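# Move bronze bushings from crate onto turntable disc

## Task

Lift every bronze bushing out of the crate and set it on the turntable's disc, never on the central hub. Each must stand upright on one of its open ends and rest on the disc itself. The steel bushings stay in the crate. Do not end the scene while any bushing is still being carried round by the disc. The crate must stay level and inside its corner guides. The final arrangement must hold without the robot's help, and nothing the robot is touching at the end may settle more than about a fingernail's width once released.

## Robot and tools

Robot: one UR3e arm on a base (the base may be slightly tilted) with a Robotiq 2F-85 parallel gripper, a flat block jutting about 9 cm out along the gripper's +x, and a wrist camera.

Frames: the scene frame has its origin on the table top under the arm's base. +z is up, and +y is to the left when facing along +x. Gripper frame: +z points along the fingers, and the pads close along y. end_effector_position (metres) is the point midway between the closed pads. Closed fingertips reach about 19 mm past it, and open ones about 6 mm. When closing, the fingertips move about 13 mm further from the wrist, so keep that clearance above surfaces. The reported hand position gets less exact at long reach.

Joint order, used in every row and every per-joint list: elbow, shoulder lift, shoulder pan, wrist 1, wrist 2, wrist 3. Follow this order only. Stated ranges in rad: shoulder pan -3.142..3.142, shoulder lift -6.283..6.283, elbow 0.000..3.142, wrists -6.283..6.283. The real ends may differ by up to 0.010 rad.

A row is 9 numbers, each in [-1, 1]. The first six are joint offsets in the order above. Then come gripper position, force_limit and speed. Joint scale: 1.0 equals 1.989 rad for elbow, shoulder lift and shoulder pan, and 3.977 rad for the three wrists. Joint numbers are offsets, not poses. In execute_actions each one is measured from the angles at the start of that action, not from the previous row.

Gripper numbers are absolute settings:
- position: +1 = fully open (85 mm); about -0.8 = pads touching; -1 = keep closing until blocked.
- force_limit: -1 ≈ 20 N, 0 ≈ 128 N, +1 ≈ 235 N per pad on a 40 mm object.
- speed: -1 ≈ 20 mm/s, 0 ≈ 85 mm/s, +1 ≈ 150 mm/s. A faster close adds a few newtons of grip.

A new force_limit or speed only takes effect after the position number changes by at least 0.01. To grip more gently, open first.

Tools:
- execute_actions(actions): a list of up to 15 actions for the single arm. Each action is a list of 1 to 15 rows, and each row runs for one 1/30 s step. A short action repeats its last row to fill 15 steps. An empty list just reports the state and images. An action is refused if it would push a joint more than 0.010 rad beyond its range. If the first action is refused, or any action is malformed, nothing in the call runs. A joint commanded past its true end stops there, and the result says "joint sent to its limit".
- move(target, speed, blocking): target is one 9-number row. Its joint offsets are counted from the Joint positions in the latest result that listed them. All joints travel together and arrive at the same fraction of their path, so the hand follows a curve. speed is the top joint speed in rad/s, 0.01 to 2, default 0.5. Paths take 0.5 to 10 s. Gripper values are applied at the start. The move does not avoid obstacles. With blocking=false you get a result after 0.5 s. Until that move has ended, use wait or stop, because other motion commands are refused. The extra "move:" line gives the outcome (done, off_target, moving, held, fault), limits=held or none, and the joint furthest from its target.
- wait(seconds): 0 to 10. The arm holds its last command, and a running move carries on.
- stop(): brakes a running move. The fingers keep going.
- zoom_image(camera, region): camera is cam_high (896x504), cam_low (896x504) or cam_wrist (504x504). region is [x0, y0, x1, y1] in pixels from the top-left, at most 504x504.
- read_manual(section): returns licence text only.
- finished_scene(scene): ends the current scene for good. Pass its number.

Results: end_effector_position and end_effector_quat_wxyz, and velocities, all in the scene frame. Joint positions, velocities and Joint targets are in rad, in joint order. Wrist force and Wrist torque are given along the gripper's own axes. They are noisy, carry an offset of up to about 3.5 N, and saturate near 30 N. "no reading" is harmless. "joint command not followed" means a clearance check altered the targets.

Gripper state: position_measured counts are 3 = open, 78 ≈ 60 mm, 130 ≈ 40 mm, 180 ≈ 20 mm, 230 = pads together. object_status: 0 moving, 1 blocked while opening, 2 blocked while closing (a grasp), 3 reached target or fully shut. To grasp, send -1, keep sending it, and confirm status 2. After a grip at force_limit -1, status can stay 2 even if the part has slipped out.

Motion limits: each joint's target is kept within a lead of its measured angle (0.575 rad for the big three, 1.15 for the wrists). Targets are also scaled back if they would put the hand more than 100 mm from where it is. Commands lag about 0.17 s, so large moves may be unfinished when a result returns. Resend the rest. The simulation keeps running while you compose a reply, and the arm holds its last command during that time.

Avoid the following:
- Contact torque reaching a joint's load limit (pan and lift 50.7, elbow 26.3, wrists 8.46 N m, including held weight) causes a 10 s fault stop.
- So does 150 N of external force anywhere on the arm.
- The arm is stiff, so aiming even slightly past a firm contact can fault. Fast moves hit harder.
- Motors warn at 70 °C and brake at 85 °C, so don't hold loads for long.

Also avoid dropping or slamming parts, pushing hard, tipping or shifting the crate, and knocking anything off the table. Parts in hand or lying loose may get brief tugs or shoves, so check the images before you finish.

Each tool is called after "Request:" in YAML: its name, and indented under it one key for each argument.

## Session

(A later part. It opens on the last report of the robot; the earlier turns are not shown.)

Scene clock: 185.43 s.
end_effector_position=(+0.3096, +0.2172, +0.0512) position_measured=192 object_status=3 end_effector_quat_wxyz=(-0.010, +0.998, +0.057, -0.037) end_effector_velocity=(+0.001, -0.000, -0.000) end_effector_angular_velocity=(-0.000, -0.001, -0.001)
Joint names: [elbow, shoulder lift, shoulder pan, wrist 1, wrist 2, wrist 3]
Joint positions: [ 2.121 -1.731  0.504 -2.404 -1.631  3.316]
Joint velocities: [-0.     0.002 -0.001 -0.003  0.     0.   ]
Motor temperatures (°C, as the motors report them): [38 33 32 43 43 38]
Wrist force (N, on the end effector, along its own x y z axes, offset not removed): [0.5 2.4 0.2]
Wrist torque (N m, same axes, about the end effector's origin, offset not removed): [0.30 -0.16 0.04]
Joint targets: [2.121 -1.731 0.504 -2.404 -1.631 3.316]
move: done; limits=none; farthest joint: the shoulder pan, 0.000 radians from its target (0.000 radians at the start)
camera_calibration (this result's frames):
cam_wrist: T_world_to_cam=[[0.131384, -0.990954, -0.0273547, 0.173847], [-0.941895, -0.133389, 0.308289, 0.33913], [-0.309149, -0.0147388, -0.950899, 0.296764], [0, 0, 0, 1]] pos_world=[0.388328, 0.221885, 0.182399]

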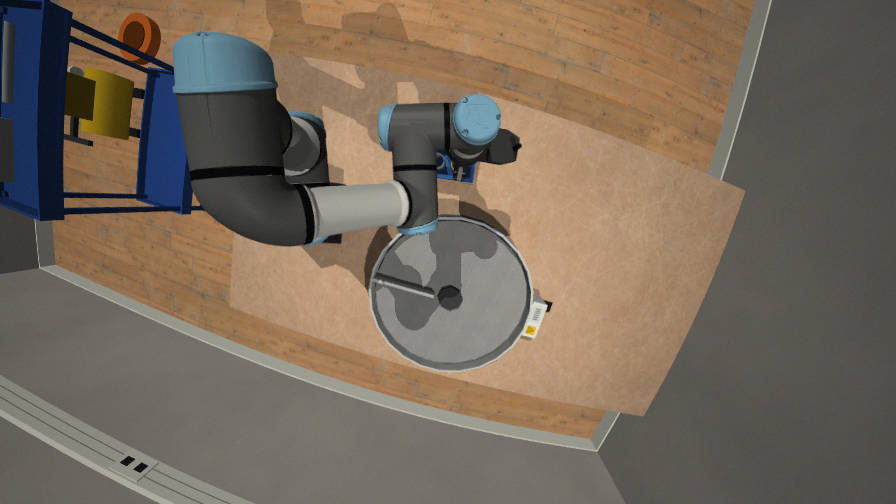

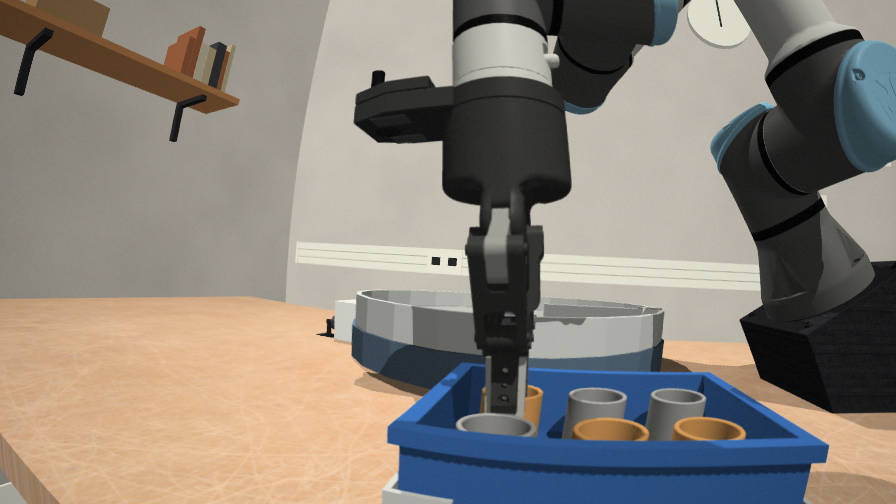

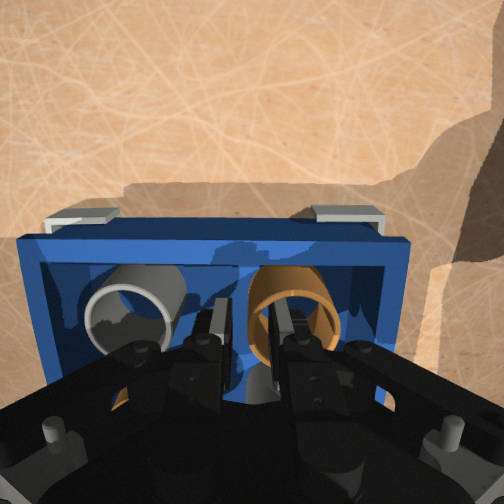

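Works. Close and lift.

Request:
execute_actions:
  actions:
    - [[0,0,0,0,0,0,-1,-0.5,-0.5]]
    - [[0,0,0,0,0,0,-1,-0.5,-0.5]]

Request:
move:
  target: [-0.075,-0.213,0,0.133,0,0,-1,-0.5,-0.5]
  speed: 0.4

Scene clock: 188.90 s.
end_effector_position=(+0.3095, +0.2172, +0.0512) position_measured=218 object_status=2 end_effector_quat_wxyz=(-0.010, +0.998, +0.057, -0.037) end_effector_velocity=(-0.001, +0.000, -0.000) end_effector_angular_velocity=(-0.000, +0.001, +0.001)
Joint names: [elbow, shoulder lift, shoulder pan, wrist 1, wrist 2, wrist 3]
Joint positions: [ 2.121 -1.731  0.504 -2.404 -1.631  3.316]
Joint velocities: [ 0.002 -0.     0.001 -0.    -0.     0.   ]
Motor temperatures (°C, as the motors report them): [38 33 32 43 43 38]
Wrist force (N, on the end effector, along its own x y z axes, offset not removed): [0.9 2.0 -2.3]
Wrist torque (N m, same axes, about the end effector's origin, offset not removed): [0.39 -0.05 0.02]
Joint targets: [2.121 -1.731 0.504 -2.404 -1.631 3.316]
camera_calibration (this result's frames):
cam_wrist: T_world_to_cam=[[0.131389, -0.990954, -0.0273435, 0.173843], [-0.941872, -0.13339, 0.308357, 0.339106], [-0.309215, -0.0147606, -0.950878, 0.296757], [0, 0, 0, 1]] pos_world=[0.388315, 0.221884, 0.182367]

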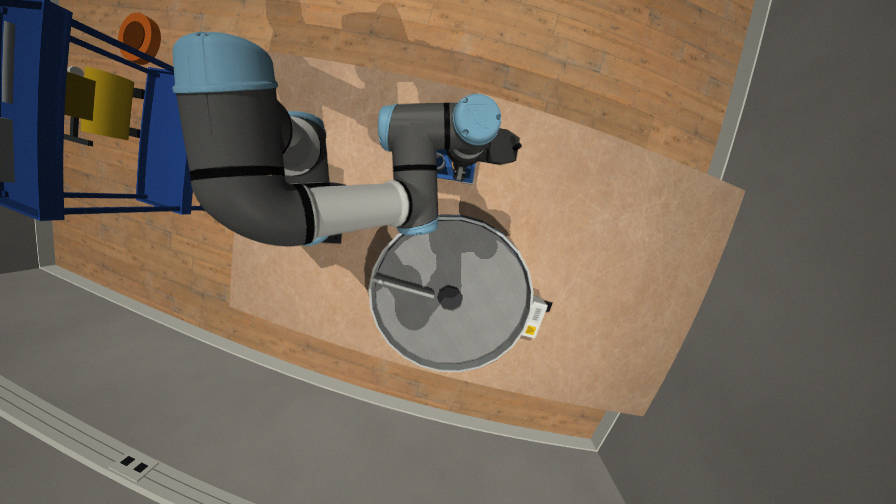

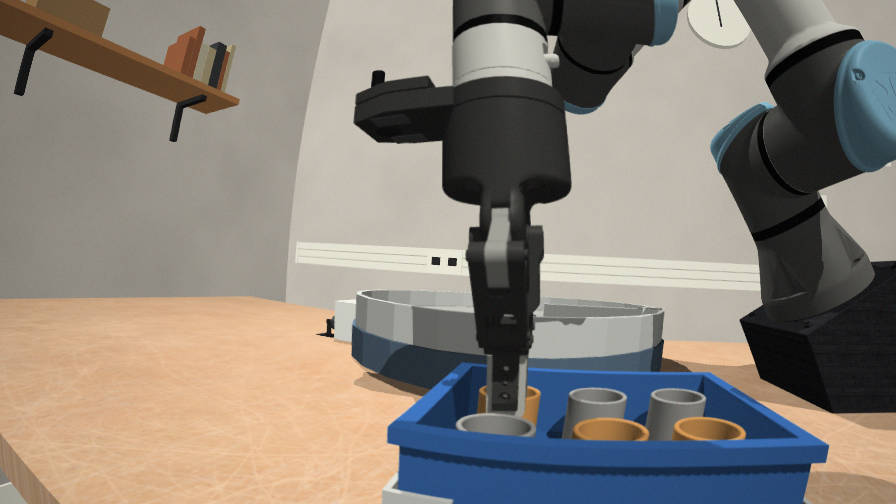

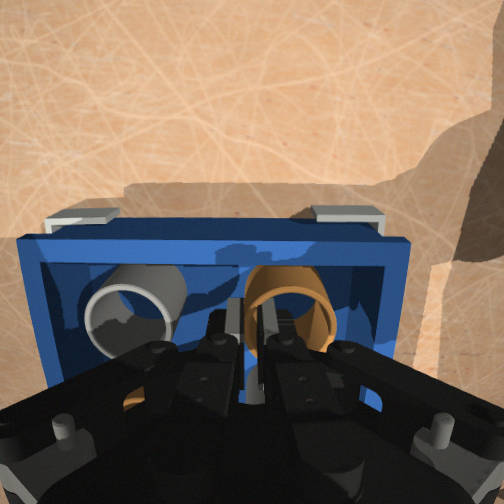

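Scene clock: 190.87 s.
end_effector_position=(+0.2930, +0.2008, +0.1664) position_measured=218 object_status=2 end_effector_quat_wxyz=(-0.015, +0.998, +0.056, -0.016) end_effector_velocity=(-0.001, +0.000, +0.000) end_effector_angular_velocity=(+0.001, +0.001, +0.002)
Joint names: [elbow, shoulder lift, shoulder pan, wrist 1, wrist 2, wrist 3]
Joint positions: [ 1.972 -2.155  0.504 -1.875 -1.631  3.316]
Joint velocities: [ 0.    -0.002  0.002  0.002 -0.    -0.   ]
Motor temperatures (°C, as the motors report them): [38 33 32 43 43 38]
Wrist force (N, on the end effector, along its own x y z axes, offset not removed): [0.3 1.8 0.7]
Wrist torque (N m, same axes, about the end effector's origin, offset not removed): [0.28 -0.07 -0.01]
Joint targets: [1.972 -2.155 0.504 -1.875 -1.631 3.316]
move: done; limits=none; farthest joint: the shoulder pan, 0.000 radians from its target (0.000 radians at the start)
camera_calibration (this result's frames):
cam_wrist: T_world_to_cam=[[0.128521, -0.991124, -0.0339977, 0.16493], [-0.954453, -0.132928, 0.267114, 0.296311], [-0.269262, -0.00188043, -0.963065, 0.388727], [0, 0, 0, 1]] pos_world=[0.366288, 0.203585, 0.300827]

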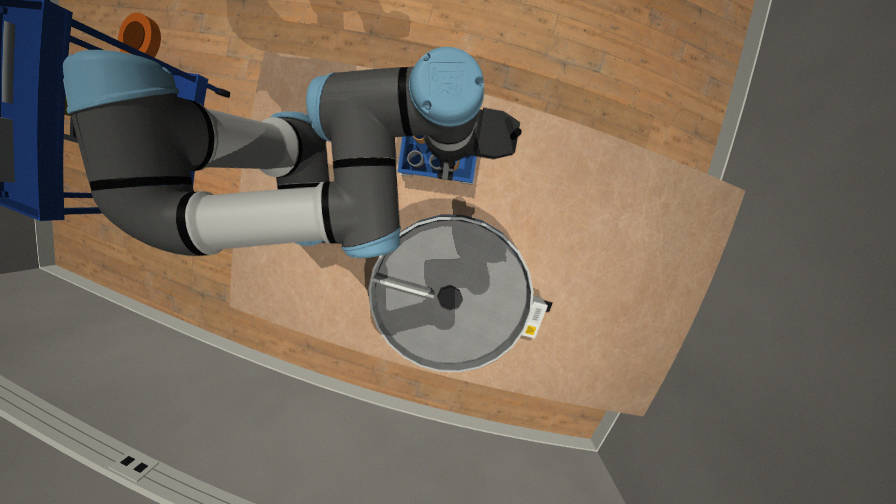

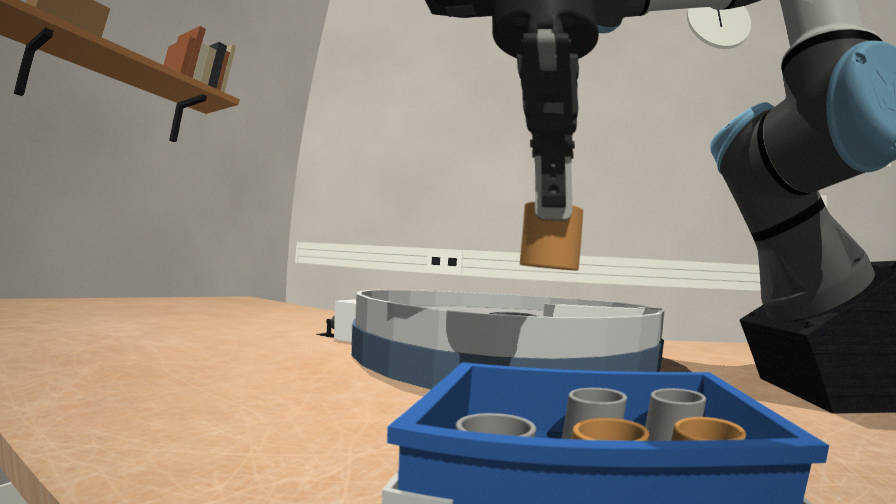

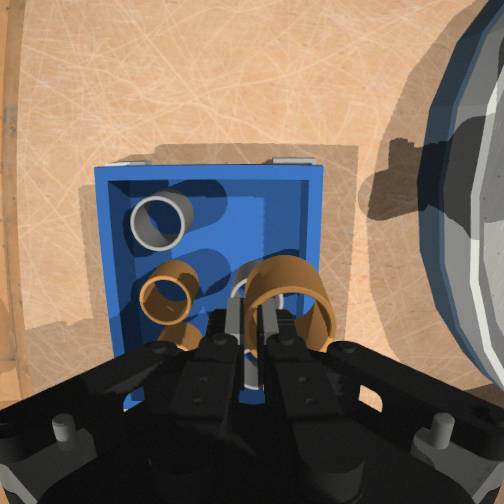

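Request:
move:
  target: [-0.130,0.022,-0.6526,0.120,0.1255,0.015,-1,-0.5,-0.5]
  speed: 0.9

Request:
move:
  target: [0.099,0.060,0.061,-0.0925,-0.008,0,-1,-0.5,-0.5]
  speed: 0.3

Scene clock: 196.63 s.
end_effector_position=(+0.3900, -0.0314, +0.1594) position_measured=218 object_status=2 end_effector_quat_wxyz=(+0.005, +0.832, -0.554, -0.015) end_effector_velocity=(+0.000, -0.001, +0.000) end_effector_angular_velocity=(-0.002, -0.001, -0.003)
Joint names: [elbow, shoulder lift, shoulder pan, wrist 1, wrist 2, wrist 3]
Joint positions: [ 1.713 -2.111 -0.794 -1.398 -1.131  3.376]
Joint velocities: [-0.001 -0.    -0.004  0.001  0.001  0.   ]
Motor temperatures (°C, as the motors report them): [38 33 32 43 43 38]
Wrist force (N, on the end effector, along its own x y z axes, offset not removed): [0.6 1.0 0.7]
Wrist torque (N m, same axes, about the end effector's origin, offset not removed): [0.13 -0.12 -0.03]
Joint targets: [1.713 -2.111 -0.794 -1.398 -1.131 3.376]
move: done; limits=none; farthest joint: the shoulder pan, 0.000 radians from its target (1.298 radians at the start)
camera_calibration (this result's frames):
cam_wrist: T_world_to_cam=[[-0.915332, -0.402061, 0.0226737, 0.338649], [-0.383188, 0.886914, 0.257972, 0.170607], [-0.12383, 0.227442, -0.965886, 0.358524], [0, 0, 0, 1]] pos_world=[0.419747, -0.0966996, 0.294603]

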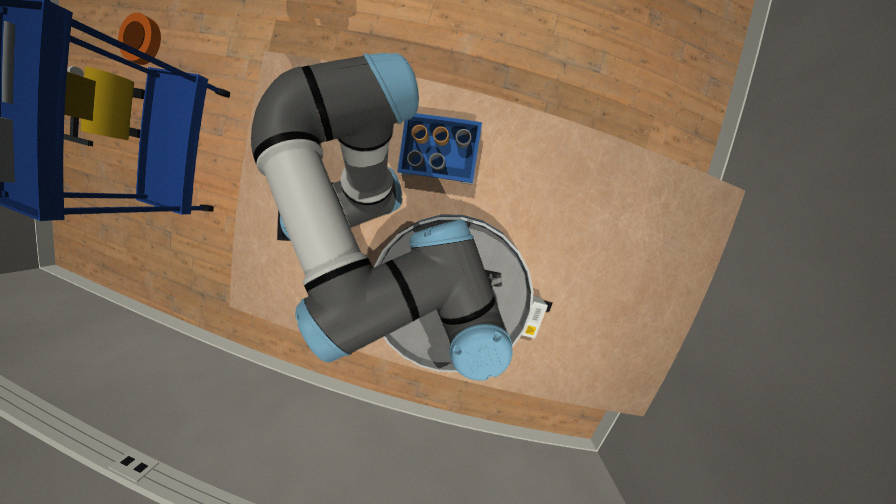

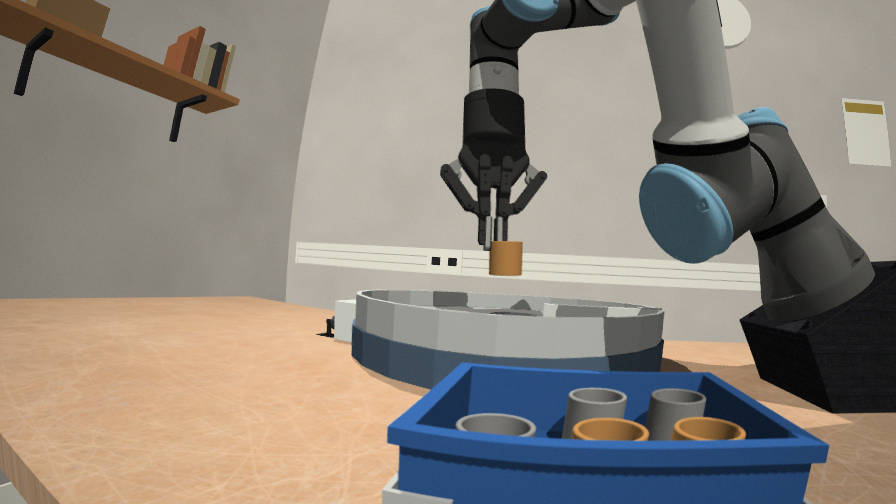

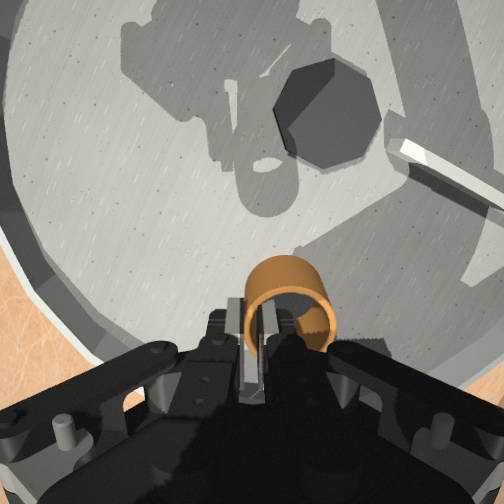

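Scene clock: 198.43 s.
end_effector_position=(+0.3938, -0.0417, +0.1029) position_measured=218 object_status=2 end_effector_quat_wxyz=(+0.005, +0.866, -0.500, -0.016) end_effector_velocity=(-0.000, +0.000, -0.001) end_effector_angular_velocity=(+0.001, +0.001, +0.001)
Joint names: [elbow, shoulder lift, shoulder pan, wrist 1, wrist 2, wrist 3]
Joint positions: [ 1.91  -1.992 -0.673 -1.766 -1.163  3.376]
Joint velocities: [ 0.002  0.001  0.001 -0.002 -0.     0.   ]
Motor temperatures (°C, as the motors report them): [38 33 32 43 43 38]
Wrist force (N, on the end effector, along its own x y z axes, offset not removed): [1.0 1.5 0.6]
Wrist torque (N m, same axes, about the end effector's origin, offset not removed): [0.17 -0.20 0.01]
Joint targets: [1.910 -1.991 -0.673 -1.766 -1.163 3.376]
move: done; limits=none; farthest joint: the shoulder pan, 0.000 radians from its target (0.121 radians at the start)
camera_calibration (this result's frames):
cam_wrist: T_world_to_cam=[[-0.856374, -0.515896, 0.0218001, 0.31138], [-0.493127, 0.82964, 0.261771, 0.236166], [-0.153133, 0.213423, -0.964884, 0.317641], [0, 0, 0, 1]] pos_world=[0.431759, -0.103085, 0.237877]

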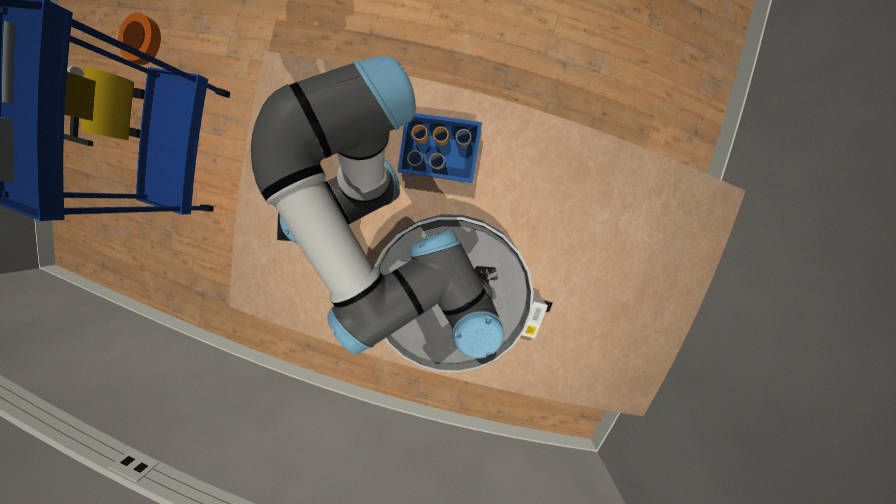

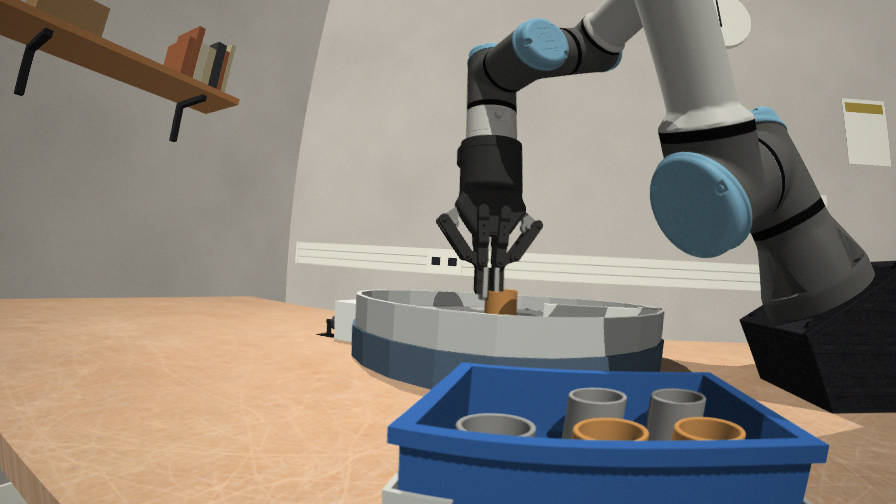

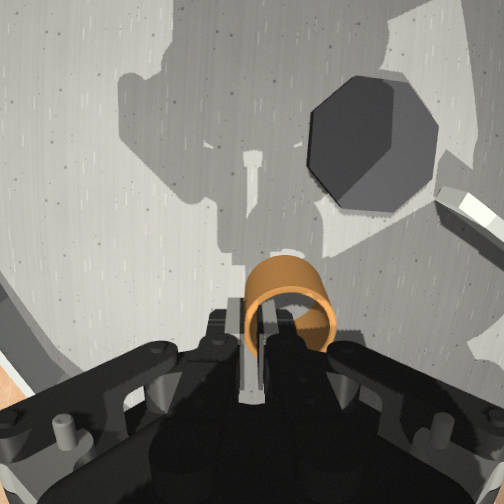

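Request:
move:
  target: [0.0124,0.0075,0.0076,-0.0116,-0.001,0,-1,-0.5,-0.5]
  speed: 0.04

Scene clock: 201.77 s.
end_effector_position=(+0.3936, -0.0415, +0.0957) position_measured=218 object_status=2 end_effector_quat_wxyz=(+0.005, +0.870, -0.493, -0.016) end_effector_velocity=(-0.000, -0.000, -0.001) end_effector_angular_velocity=(+0.001, +0.000, +0.000)
Joint names: [elbow, shoulder lift, shoulder pan, wrist 1, wrist 2, wrist 3]
Joint positions: [ 1.934 -1.977 -0.658 -1.812 -1.167  3.376]
Joint velocities: [ 0.001  0.002  0.001 -0.003 -0.     0.   ]
Motor temperatures (°C, as the motors report them): [38 33 32 43 43 38]
Wrist force (N, on the end effector, along its own x y z axes, offset not removed): [-16.0 20.9 -30.0]
Wrist torque (N m, same axes, about the end effector's origin, offset not removed): [-1.59 -0.66 0.27]
Joint targets: [1.935 -1.977 -0.657 -1.812 -1.167 3.376]
move: done; limits=none; farthest joint: the wrist 2, 0.001 radians from its target (0.004 radians at the start)
camera_calibration (this result's frames):
cam_wrist: T_world_to_cam=[[-0.848082, -0.529433, 0.0213791, 0.307675], [-0.506359, 0.821684, 0.261604, 0.242777], [-0.156069, 0.211037, -0.964938, 0.311703], [0, 0, 0, 1]] pos_world=[0.432513, -0.102373, 0.230684]

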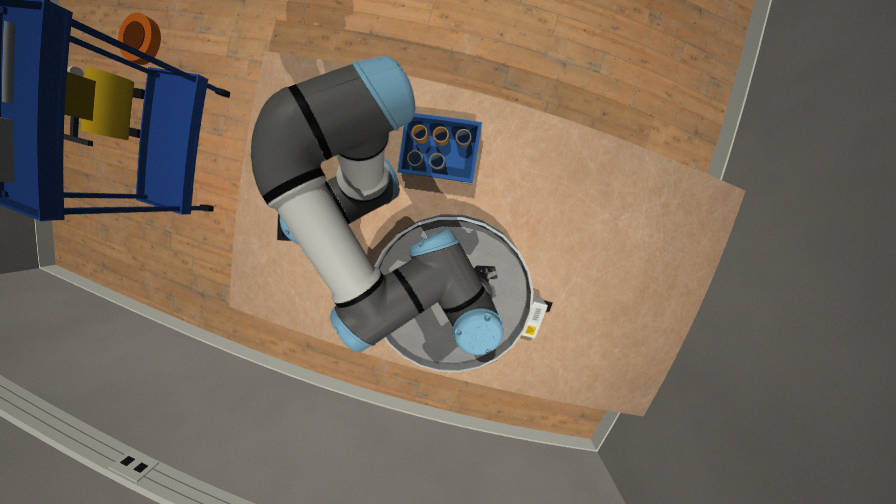

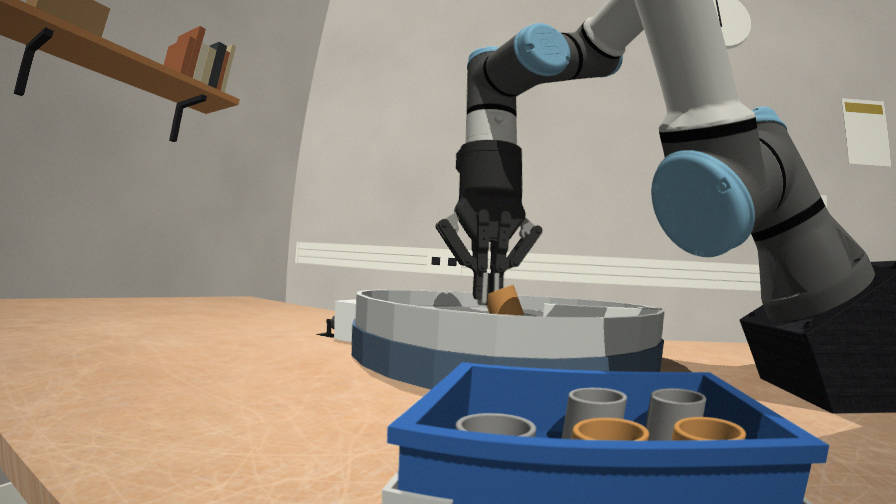

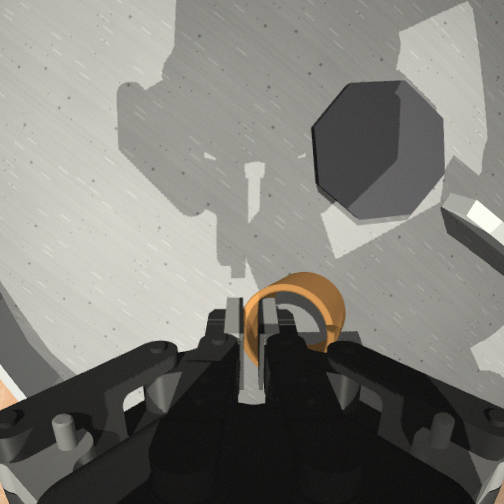

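Request:
move:
  target: [-0.007,-0.004,-0.004,0.0065,0,0,-1,-0.5,-0.5]
  speed: 0.1

Request:
execute_actions:
  actions:
    - [[0,0,0,0,0,0,-0.55,-0.5,-0.5]]
    - [[0,0,0,0,0,0,-0.55,-0.5,-0.5]]

Scene clock: 205.63 s.
end_effector_position=(+0.3933, -0.0419, +0.0996) position_measured=218 object_status=2 end_effector_quat_wxyz=(+0.006, +0.868, -0.497, -0.016) end_effector_velocity=(+0.000, +0.000, +0.000) end_effector_angular_velocity=(-0.000, -0.000, +0.000)
Joint names: [elbow, shoulder lift, shoulder pan, wrist 1, wrist 2, wrist 3]
Joint positions: [ 1.921 -1.985 -0.665 -1.786 -1.167  3.376]
Joint velocities: [-0.001 -0.002  0.     0.002 -0.    -0.   ]
Motor temperatures (°C, as the motors report them): [38 33 32 43 43 38]
Wrist force (N, on the end effector, along its own x y z axes, offset not removed): [0.6 1.7 0.5]
Wrist torque (N m, same axes, about the end effector's origin, offset not removed): [0.23 -0.12 0.02]
Joint targets: [1.921 -1.985 -0.666 -1.786 -1.167 3.376]
move: done; limits=none; farthest joint: the elbow, 0.001 radians from its target (0.015 radians at the start)
camera_calibration (this result's frames):
cam_wrist: T_world_to_cam=[[-0.852502, -0.522179, 0.0238702, 0.308896], [-0.498786, 0.826275, 0.261691, 0.239118], [-0.156373, 0.211186, -0.964857, 0.315636], [0, 0, 0, 1]] pos_world=[0.43196, -0.102936, 0.234595]

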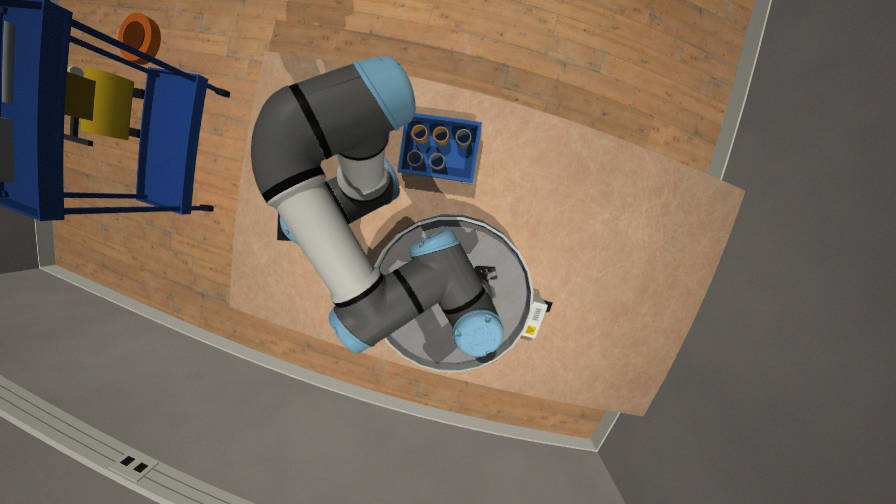

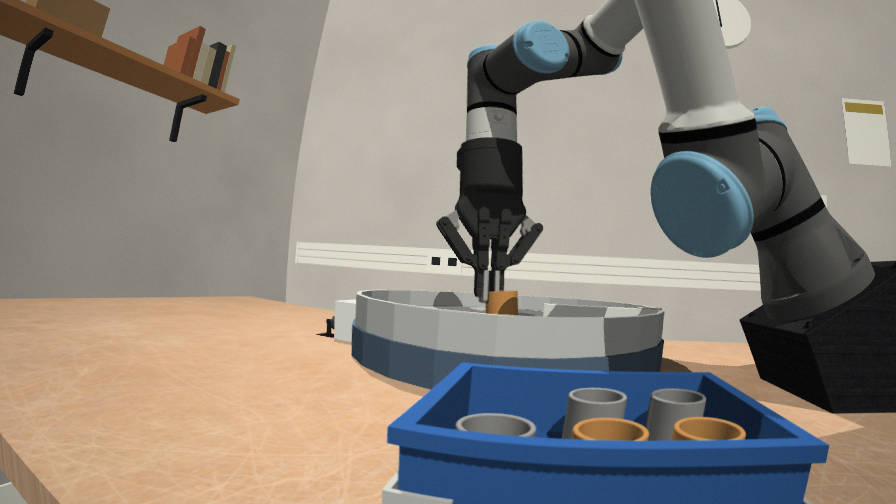

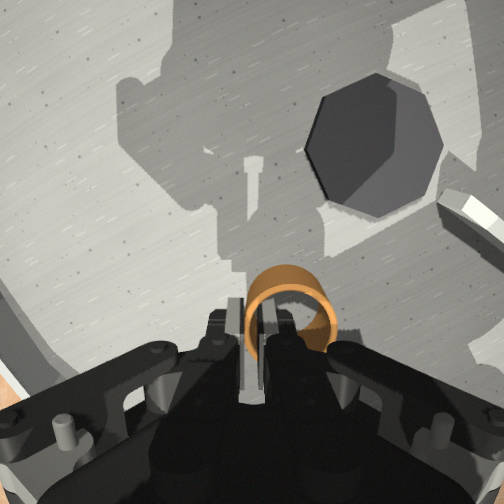

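Scene clock: 206.63 s.
end_effector_position=(+0.3933, -0.0419, +0.0997) position_measured=199 object_status=3 end_effector_quat_wxyz=(+0.006, +0.868, -0.497, -0.016) end_effector_velocity=(+0.000, +0.000, +0.000) end_effector_angular_velocity=(+0.000, -0.000, +0.000)
Joint names: [elbow, shoulder lift, shoulder pan, wrist 1, wrist 2, wrist 3]
Joint positions: [ 1.921 -1.985 -0.666 -1.786 -1.167  3.376]
Joint velocities: [-0.  0.  0. -0.  0.  0.]
Motor temperatures (°C, as the motors report them): [38 33 32 43 43 38]
Wrist force (N, on the end effector, along its own x y z axes, offset not removed): [0.3 1.2 -0.1]
Wrist torque (N m, same axes, about the end effector's origin, offset not removed): [0.09 -0.10 0.00]
Joint targets: [1.921 -1.985 -0.666 -1.786 -1.167 3.376]
camera_calibration (this result's frames):
cam_wrist: T_world_to_cam=[[-0.852509, -0.522166, 0.0238901, 0.308896], [-0.498778, 0.826296, 0.261642, 0.23912], [-0.156361, 0.211136, -0.964869, 0.315658], [0, 0, 0, 1]] pos_world=[0.431961, -0.102936, 0.234625]

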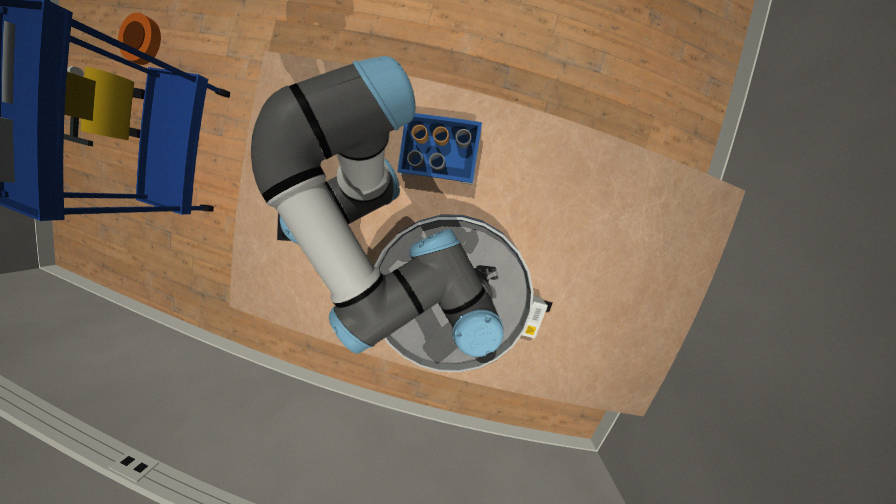

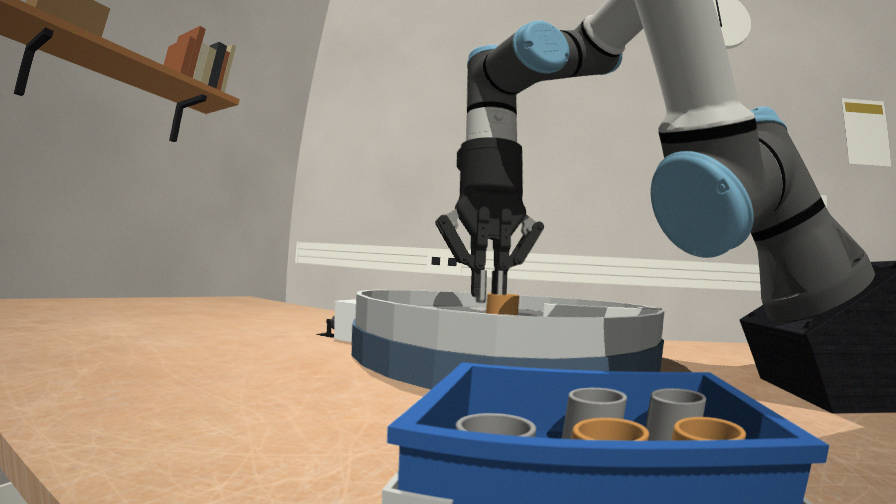

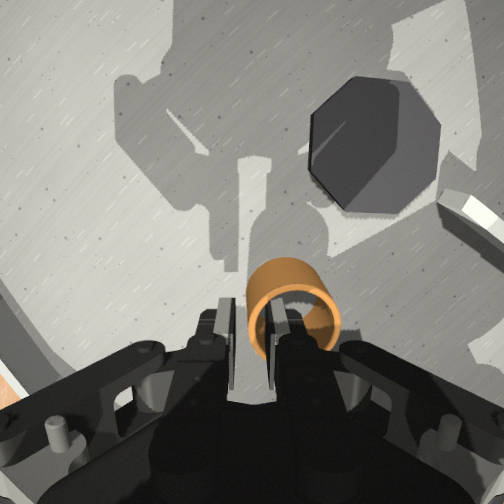

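Request:
move:
  target: [-0.1046,-0.0634,-0.0644,0.0978,0.009,0,-0.5,-0.5,0]
  speed: 0.6

Request:
move:
  target: [0.144,-0.01,0.701,-0.131,-0.130,0.009,-0.5,-0.5,0]
  speed: 0.9

Scene clock: 212.63 s.
end_effector_position=(+0.3900, -0.0313, +0.1594) position_measured=192 object_status=3 end_effector_quat_wxyz=(+0.005, +0.832, -0.554, -0.015) end_effector_velocity=(+0.000, -0.000, +0.001) end_effector_angular_velocity=(-0.001, -0.001, -0.002)
Joint names: [elbow, shoulder lift, shoulder pan, wrist 1, wrist 2, wrist 3]
Joint positions: [ 1.713 -2.111 -0.794 -1.397 -1.132  3.376]
Joint velocities: [-0.002 -0.001 -0.002  0.003  0.     0.   ]
Motor temperatures (°C, as the motors report them): [38 33 32 43 43 38]
Wrist force (N, on the end effector, along its own x y z axes, offset not removed): [1.0 1.5 0.6]
Wrist torque (N m, same axes, about the end effector's origin, offset not removed): [0.21 -0.21 0.00]
Joint targets: [1.713 -2.111 -0.794 -1.397 -1.132 3.376]
move: done; limits=none; farthest joint: the shoulder pan, 0.001 radians from its target (0.129 radians at the start)
camera_calibration (this result's frames):
cam_wrist: T_world_to_cam=[[-0.915296, -0.402127, 0.0229571, 0.338569], [-0.383125, 0.8868, 0.258459, 0.17036], [-0.124292, 0.227771, -0.965749, 0.358666], [0, 0, 0, 1]] pos_world=[0.419739, -0.0966211, 0.294578]

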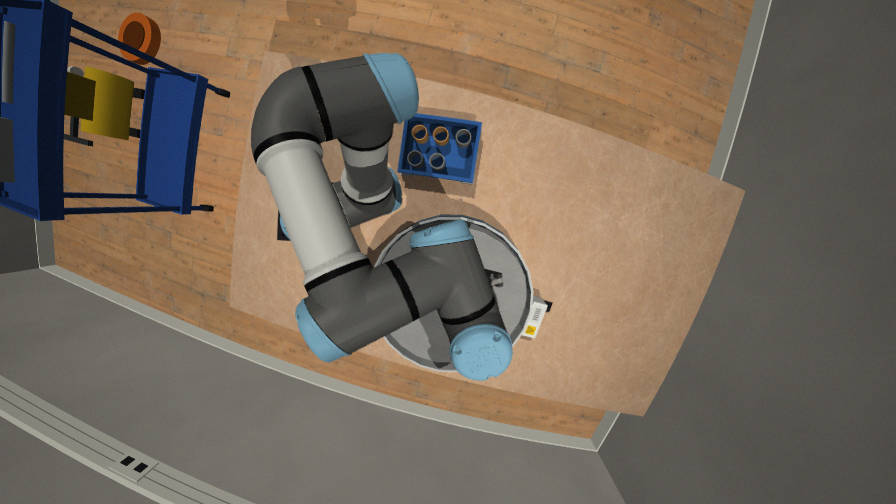

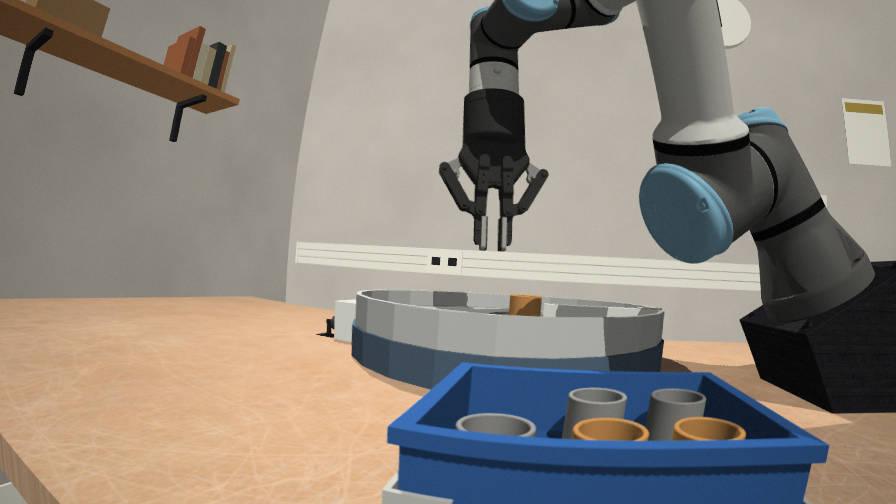

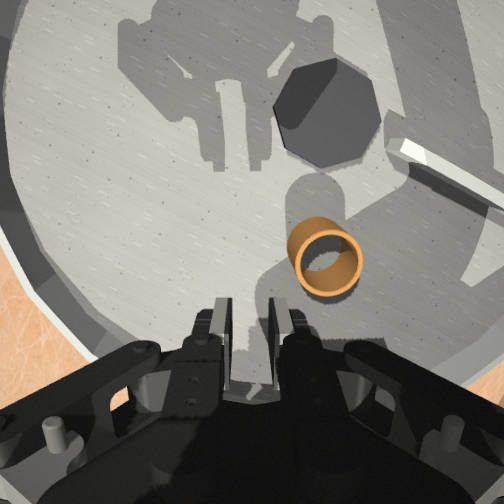

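Scene clock: 214.93 s.
end_effector_position=(+0.2768, +0.2188, +0.1641) position_measured=192 object_status=3 end_effector_quat_wxyz=(-0.027, +0.998, +0.051, -0.021) end_effector_velocity=(-0.000, +0.000, +0.000) end_effector_angular_velocity=(+0.000, -0.000, +0.002)
Joint names: [elbow, shoulder lift, shoulder pan, wrist 1, wrist 2, wrist 3]
Joint positions: [ 1.999 -2.13   0.6   -1.918 -1.649  3.411]
Joint velocities: [ 0.001 -0.     0.002 -0.001 -0.001 -0.   ]
Motor temperatures (°C, as the motors report them): [38 33 32 43 43 38]
Wrist force (N, on the end effector, along its own x y z axes, offset not removed): [-0.1 1.6 -0.4]
Wrist torque (N m, same axes, about the end effector's origin, offset not removed): [0.24 0.01 0.01]
Joint targets: [1.999 -2.130 0.601 -1.918 -1.649 3.411]
move: done; limits=none; farthest joint: the shoulder pan, 0.000 radians from its target (1.394 radians at the start)
camera_calibration (this result's frames):
cam_wrist: T_world_to_cam=[[0.118032, -0.991238, -0.0592926, 0.191861], [-0.952685, -0.12988, 0.274813, 0.281361], [-0.280106, 0.0240503, -0.959668, 0.3789], [0, 0, 0, 1]] pos_world=[0.351535, 0.21761, 0.297672]

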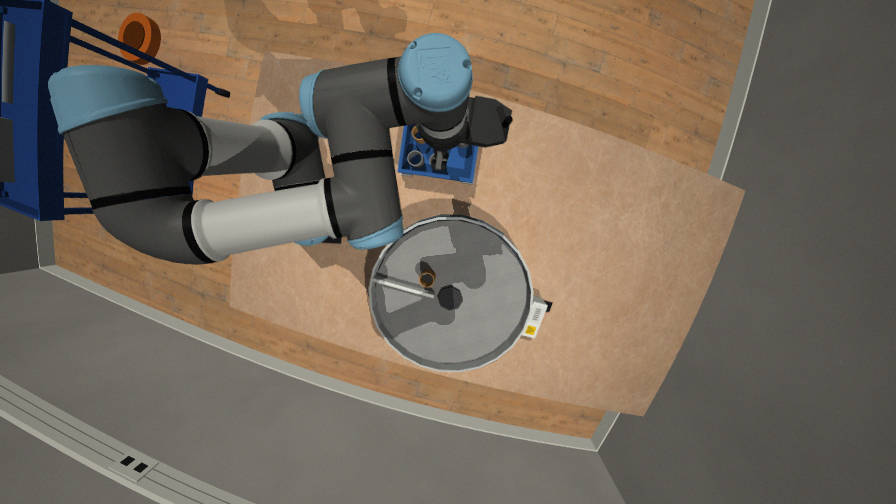

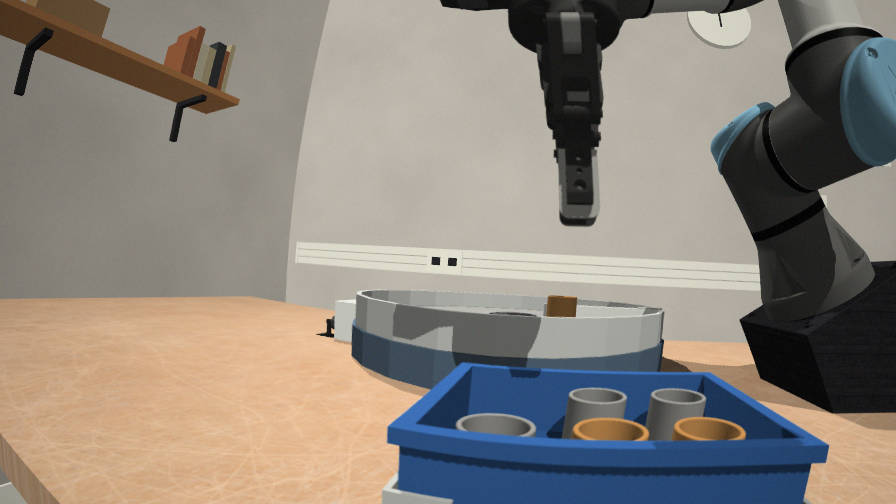

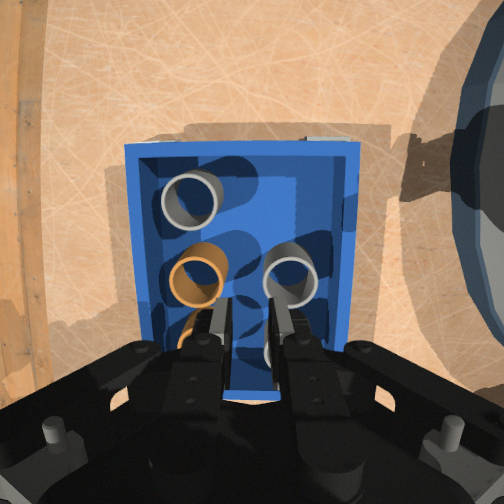

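Request:
move:
  target: [0.138,0.082,0.032,-0.111,-0.008,0.019,-0.5,-0.5,0]
  speed: 0.5

Scene clock: 224.33 s.
end_effector_position=(+0.2533, +0.2325, +0.0931) position_measured=192 object_status=3 end_effector_quat_wxyz=(-0.028, +0.999, +0.041, -0.016) end_effector_velocity=(+0.000, -0.000, -0.001) end_effector_angular_velocity=(-0.001, +0.000, -0.002)
Joint names: [elbow, shoulder lift, shoulder pan, wrist 1, wrist 2, wrist 3]
Joint positions: [ 2.273 -1.968  0.664 -2.36  -1.68   3.487]
Joint velocities: [ 0.002  0.001 -0.002 -0.002  0.     0.   ]
Motor temperatures (°C, as the motors report them): [38 33 32 43 43 38]
Wrist force (N, on the end effector, along its own x y z axes, offset not removed): [0.6 1.5 -0.1]
Wrist torque (N m, same axes, about the end effector's origin, offset not removed): [0.18 -0.18 0.04]
Joint targets: [2.274 -1.967 0.664 -2.360 -1.681 3.487]
move: done; limits=none; farthest joint: the shoulder lift, 0.001 radians from its target (0.164 radians at the start)
camera_calibration (this result's frames):
cam_wrist: T_world_to_cam=[[0.098407, -0.993396, -0.0590011, 0.20947], [-0.957391, -0.110683, 0.266743, 0.277829], [-0.271512, 0.0302377, -0.96196, 0.300453], [0, 0, 0, 1]] pos_world=[0.326954, 0.229752, 0.227274]

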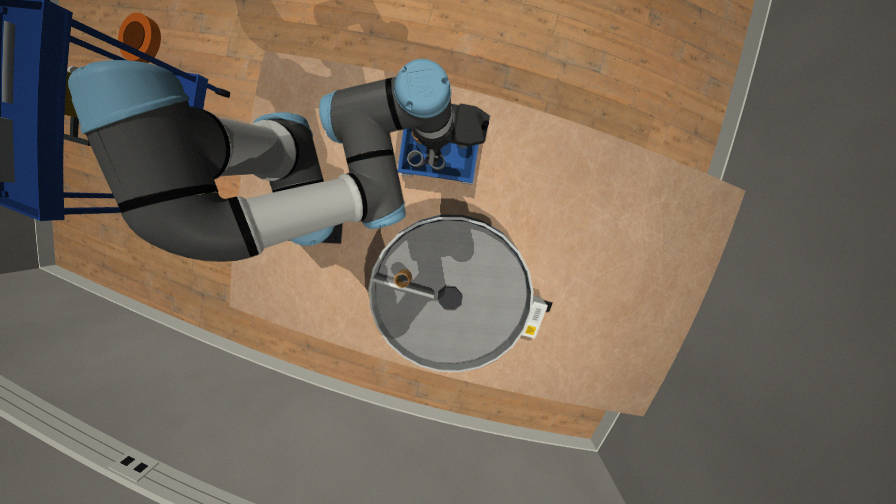

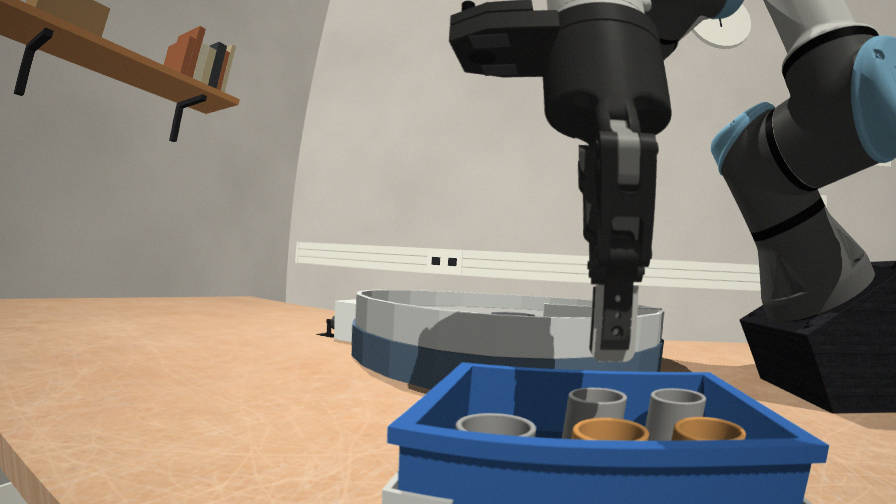

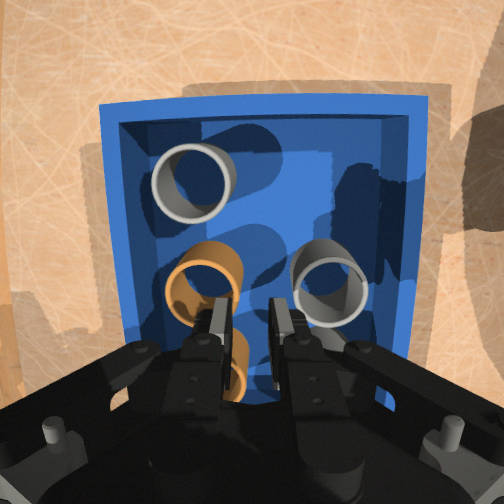

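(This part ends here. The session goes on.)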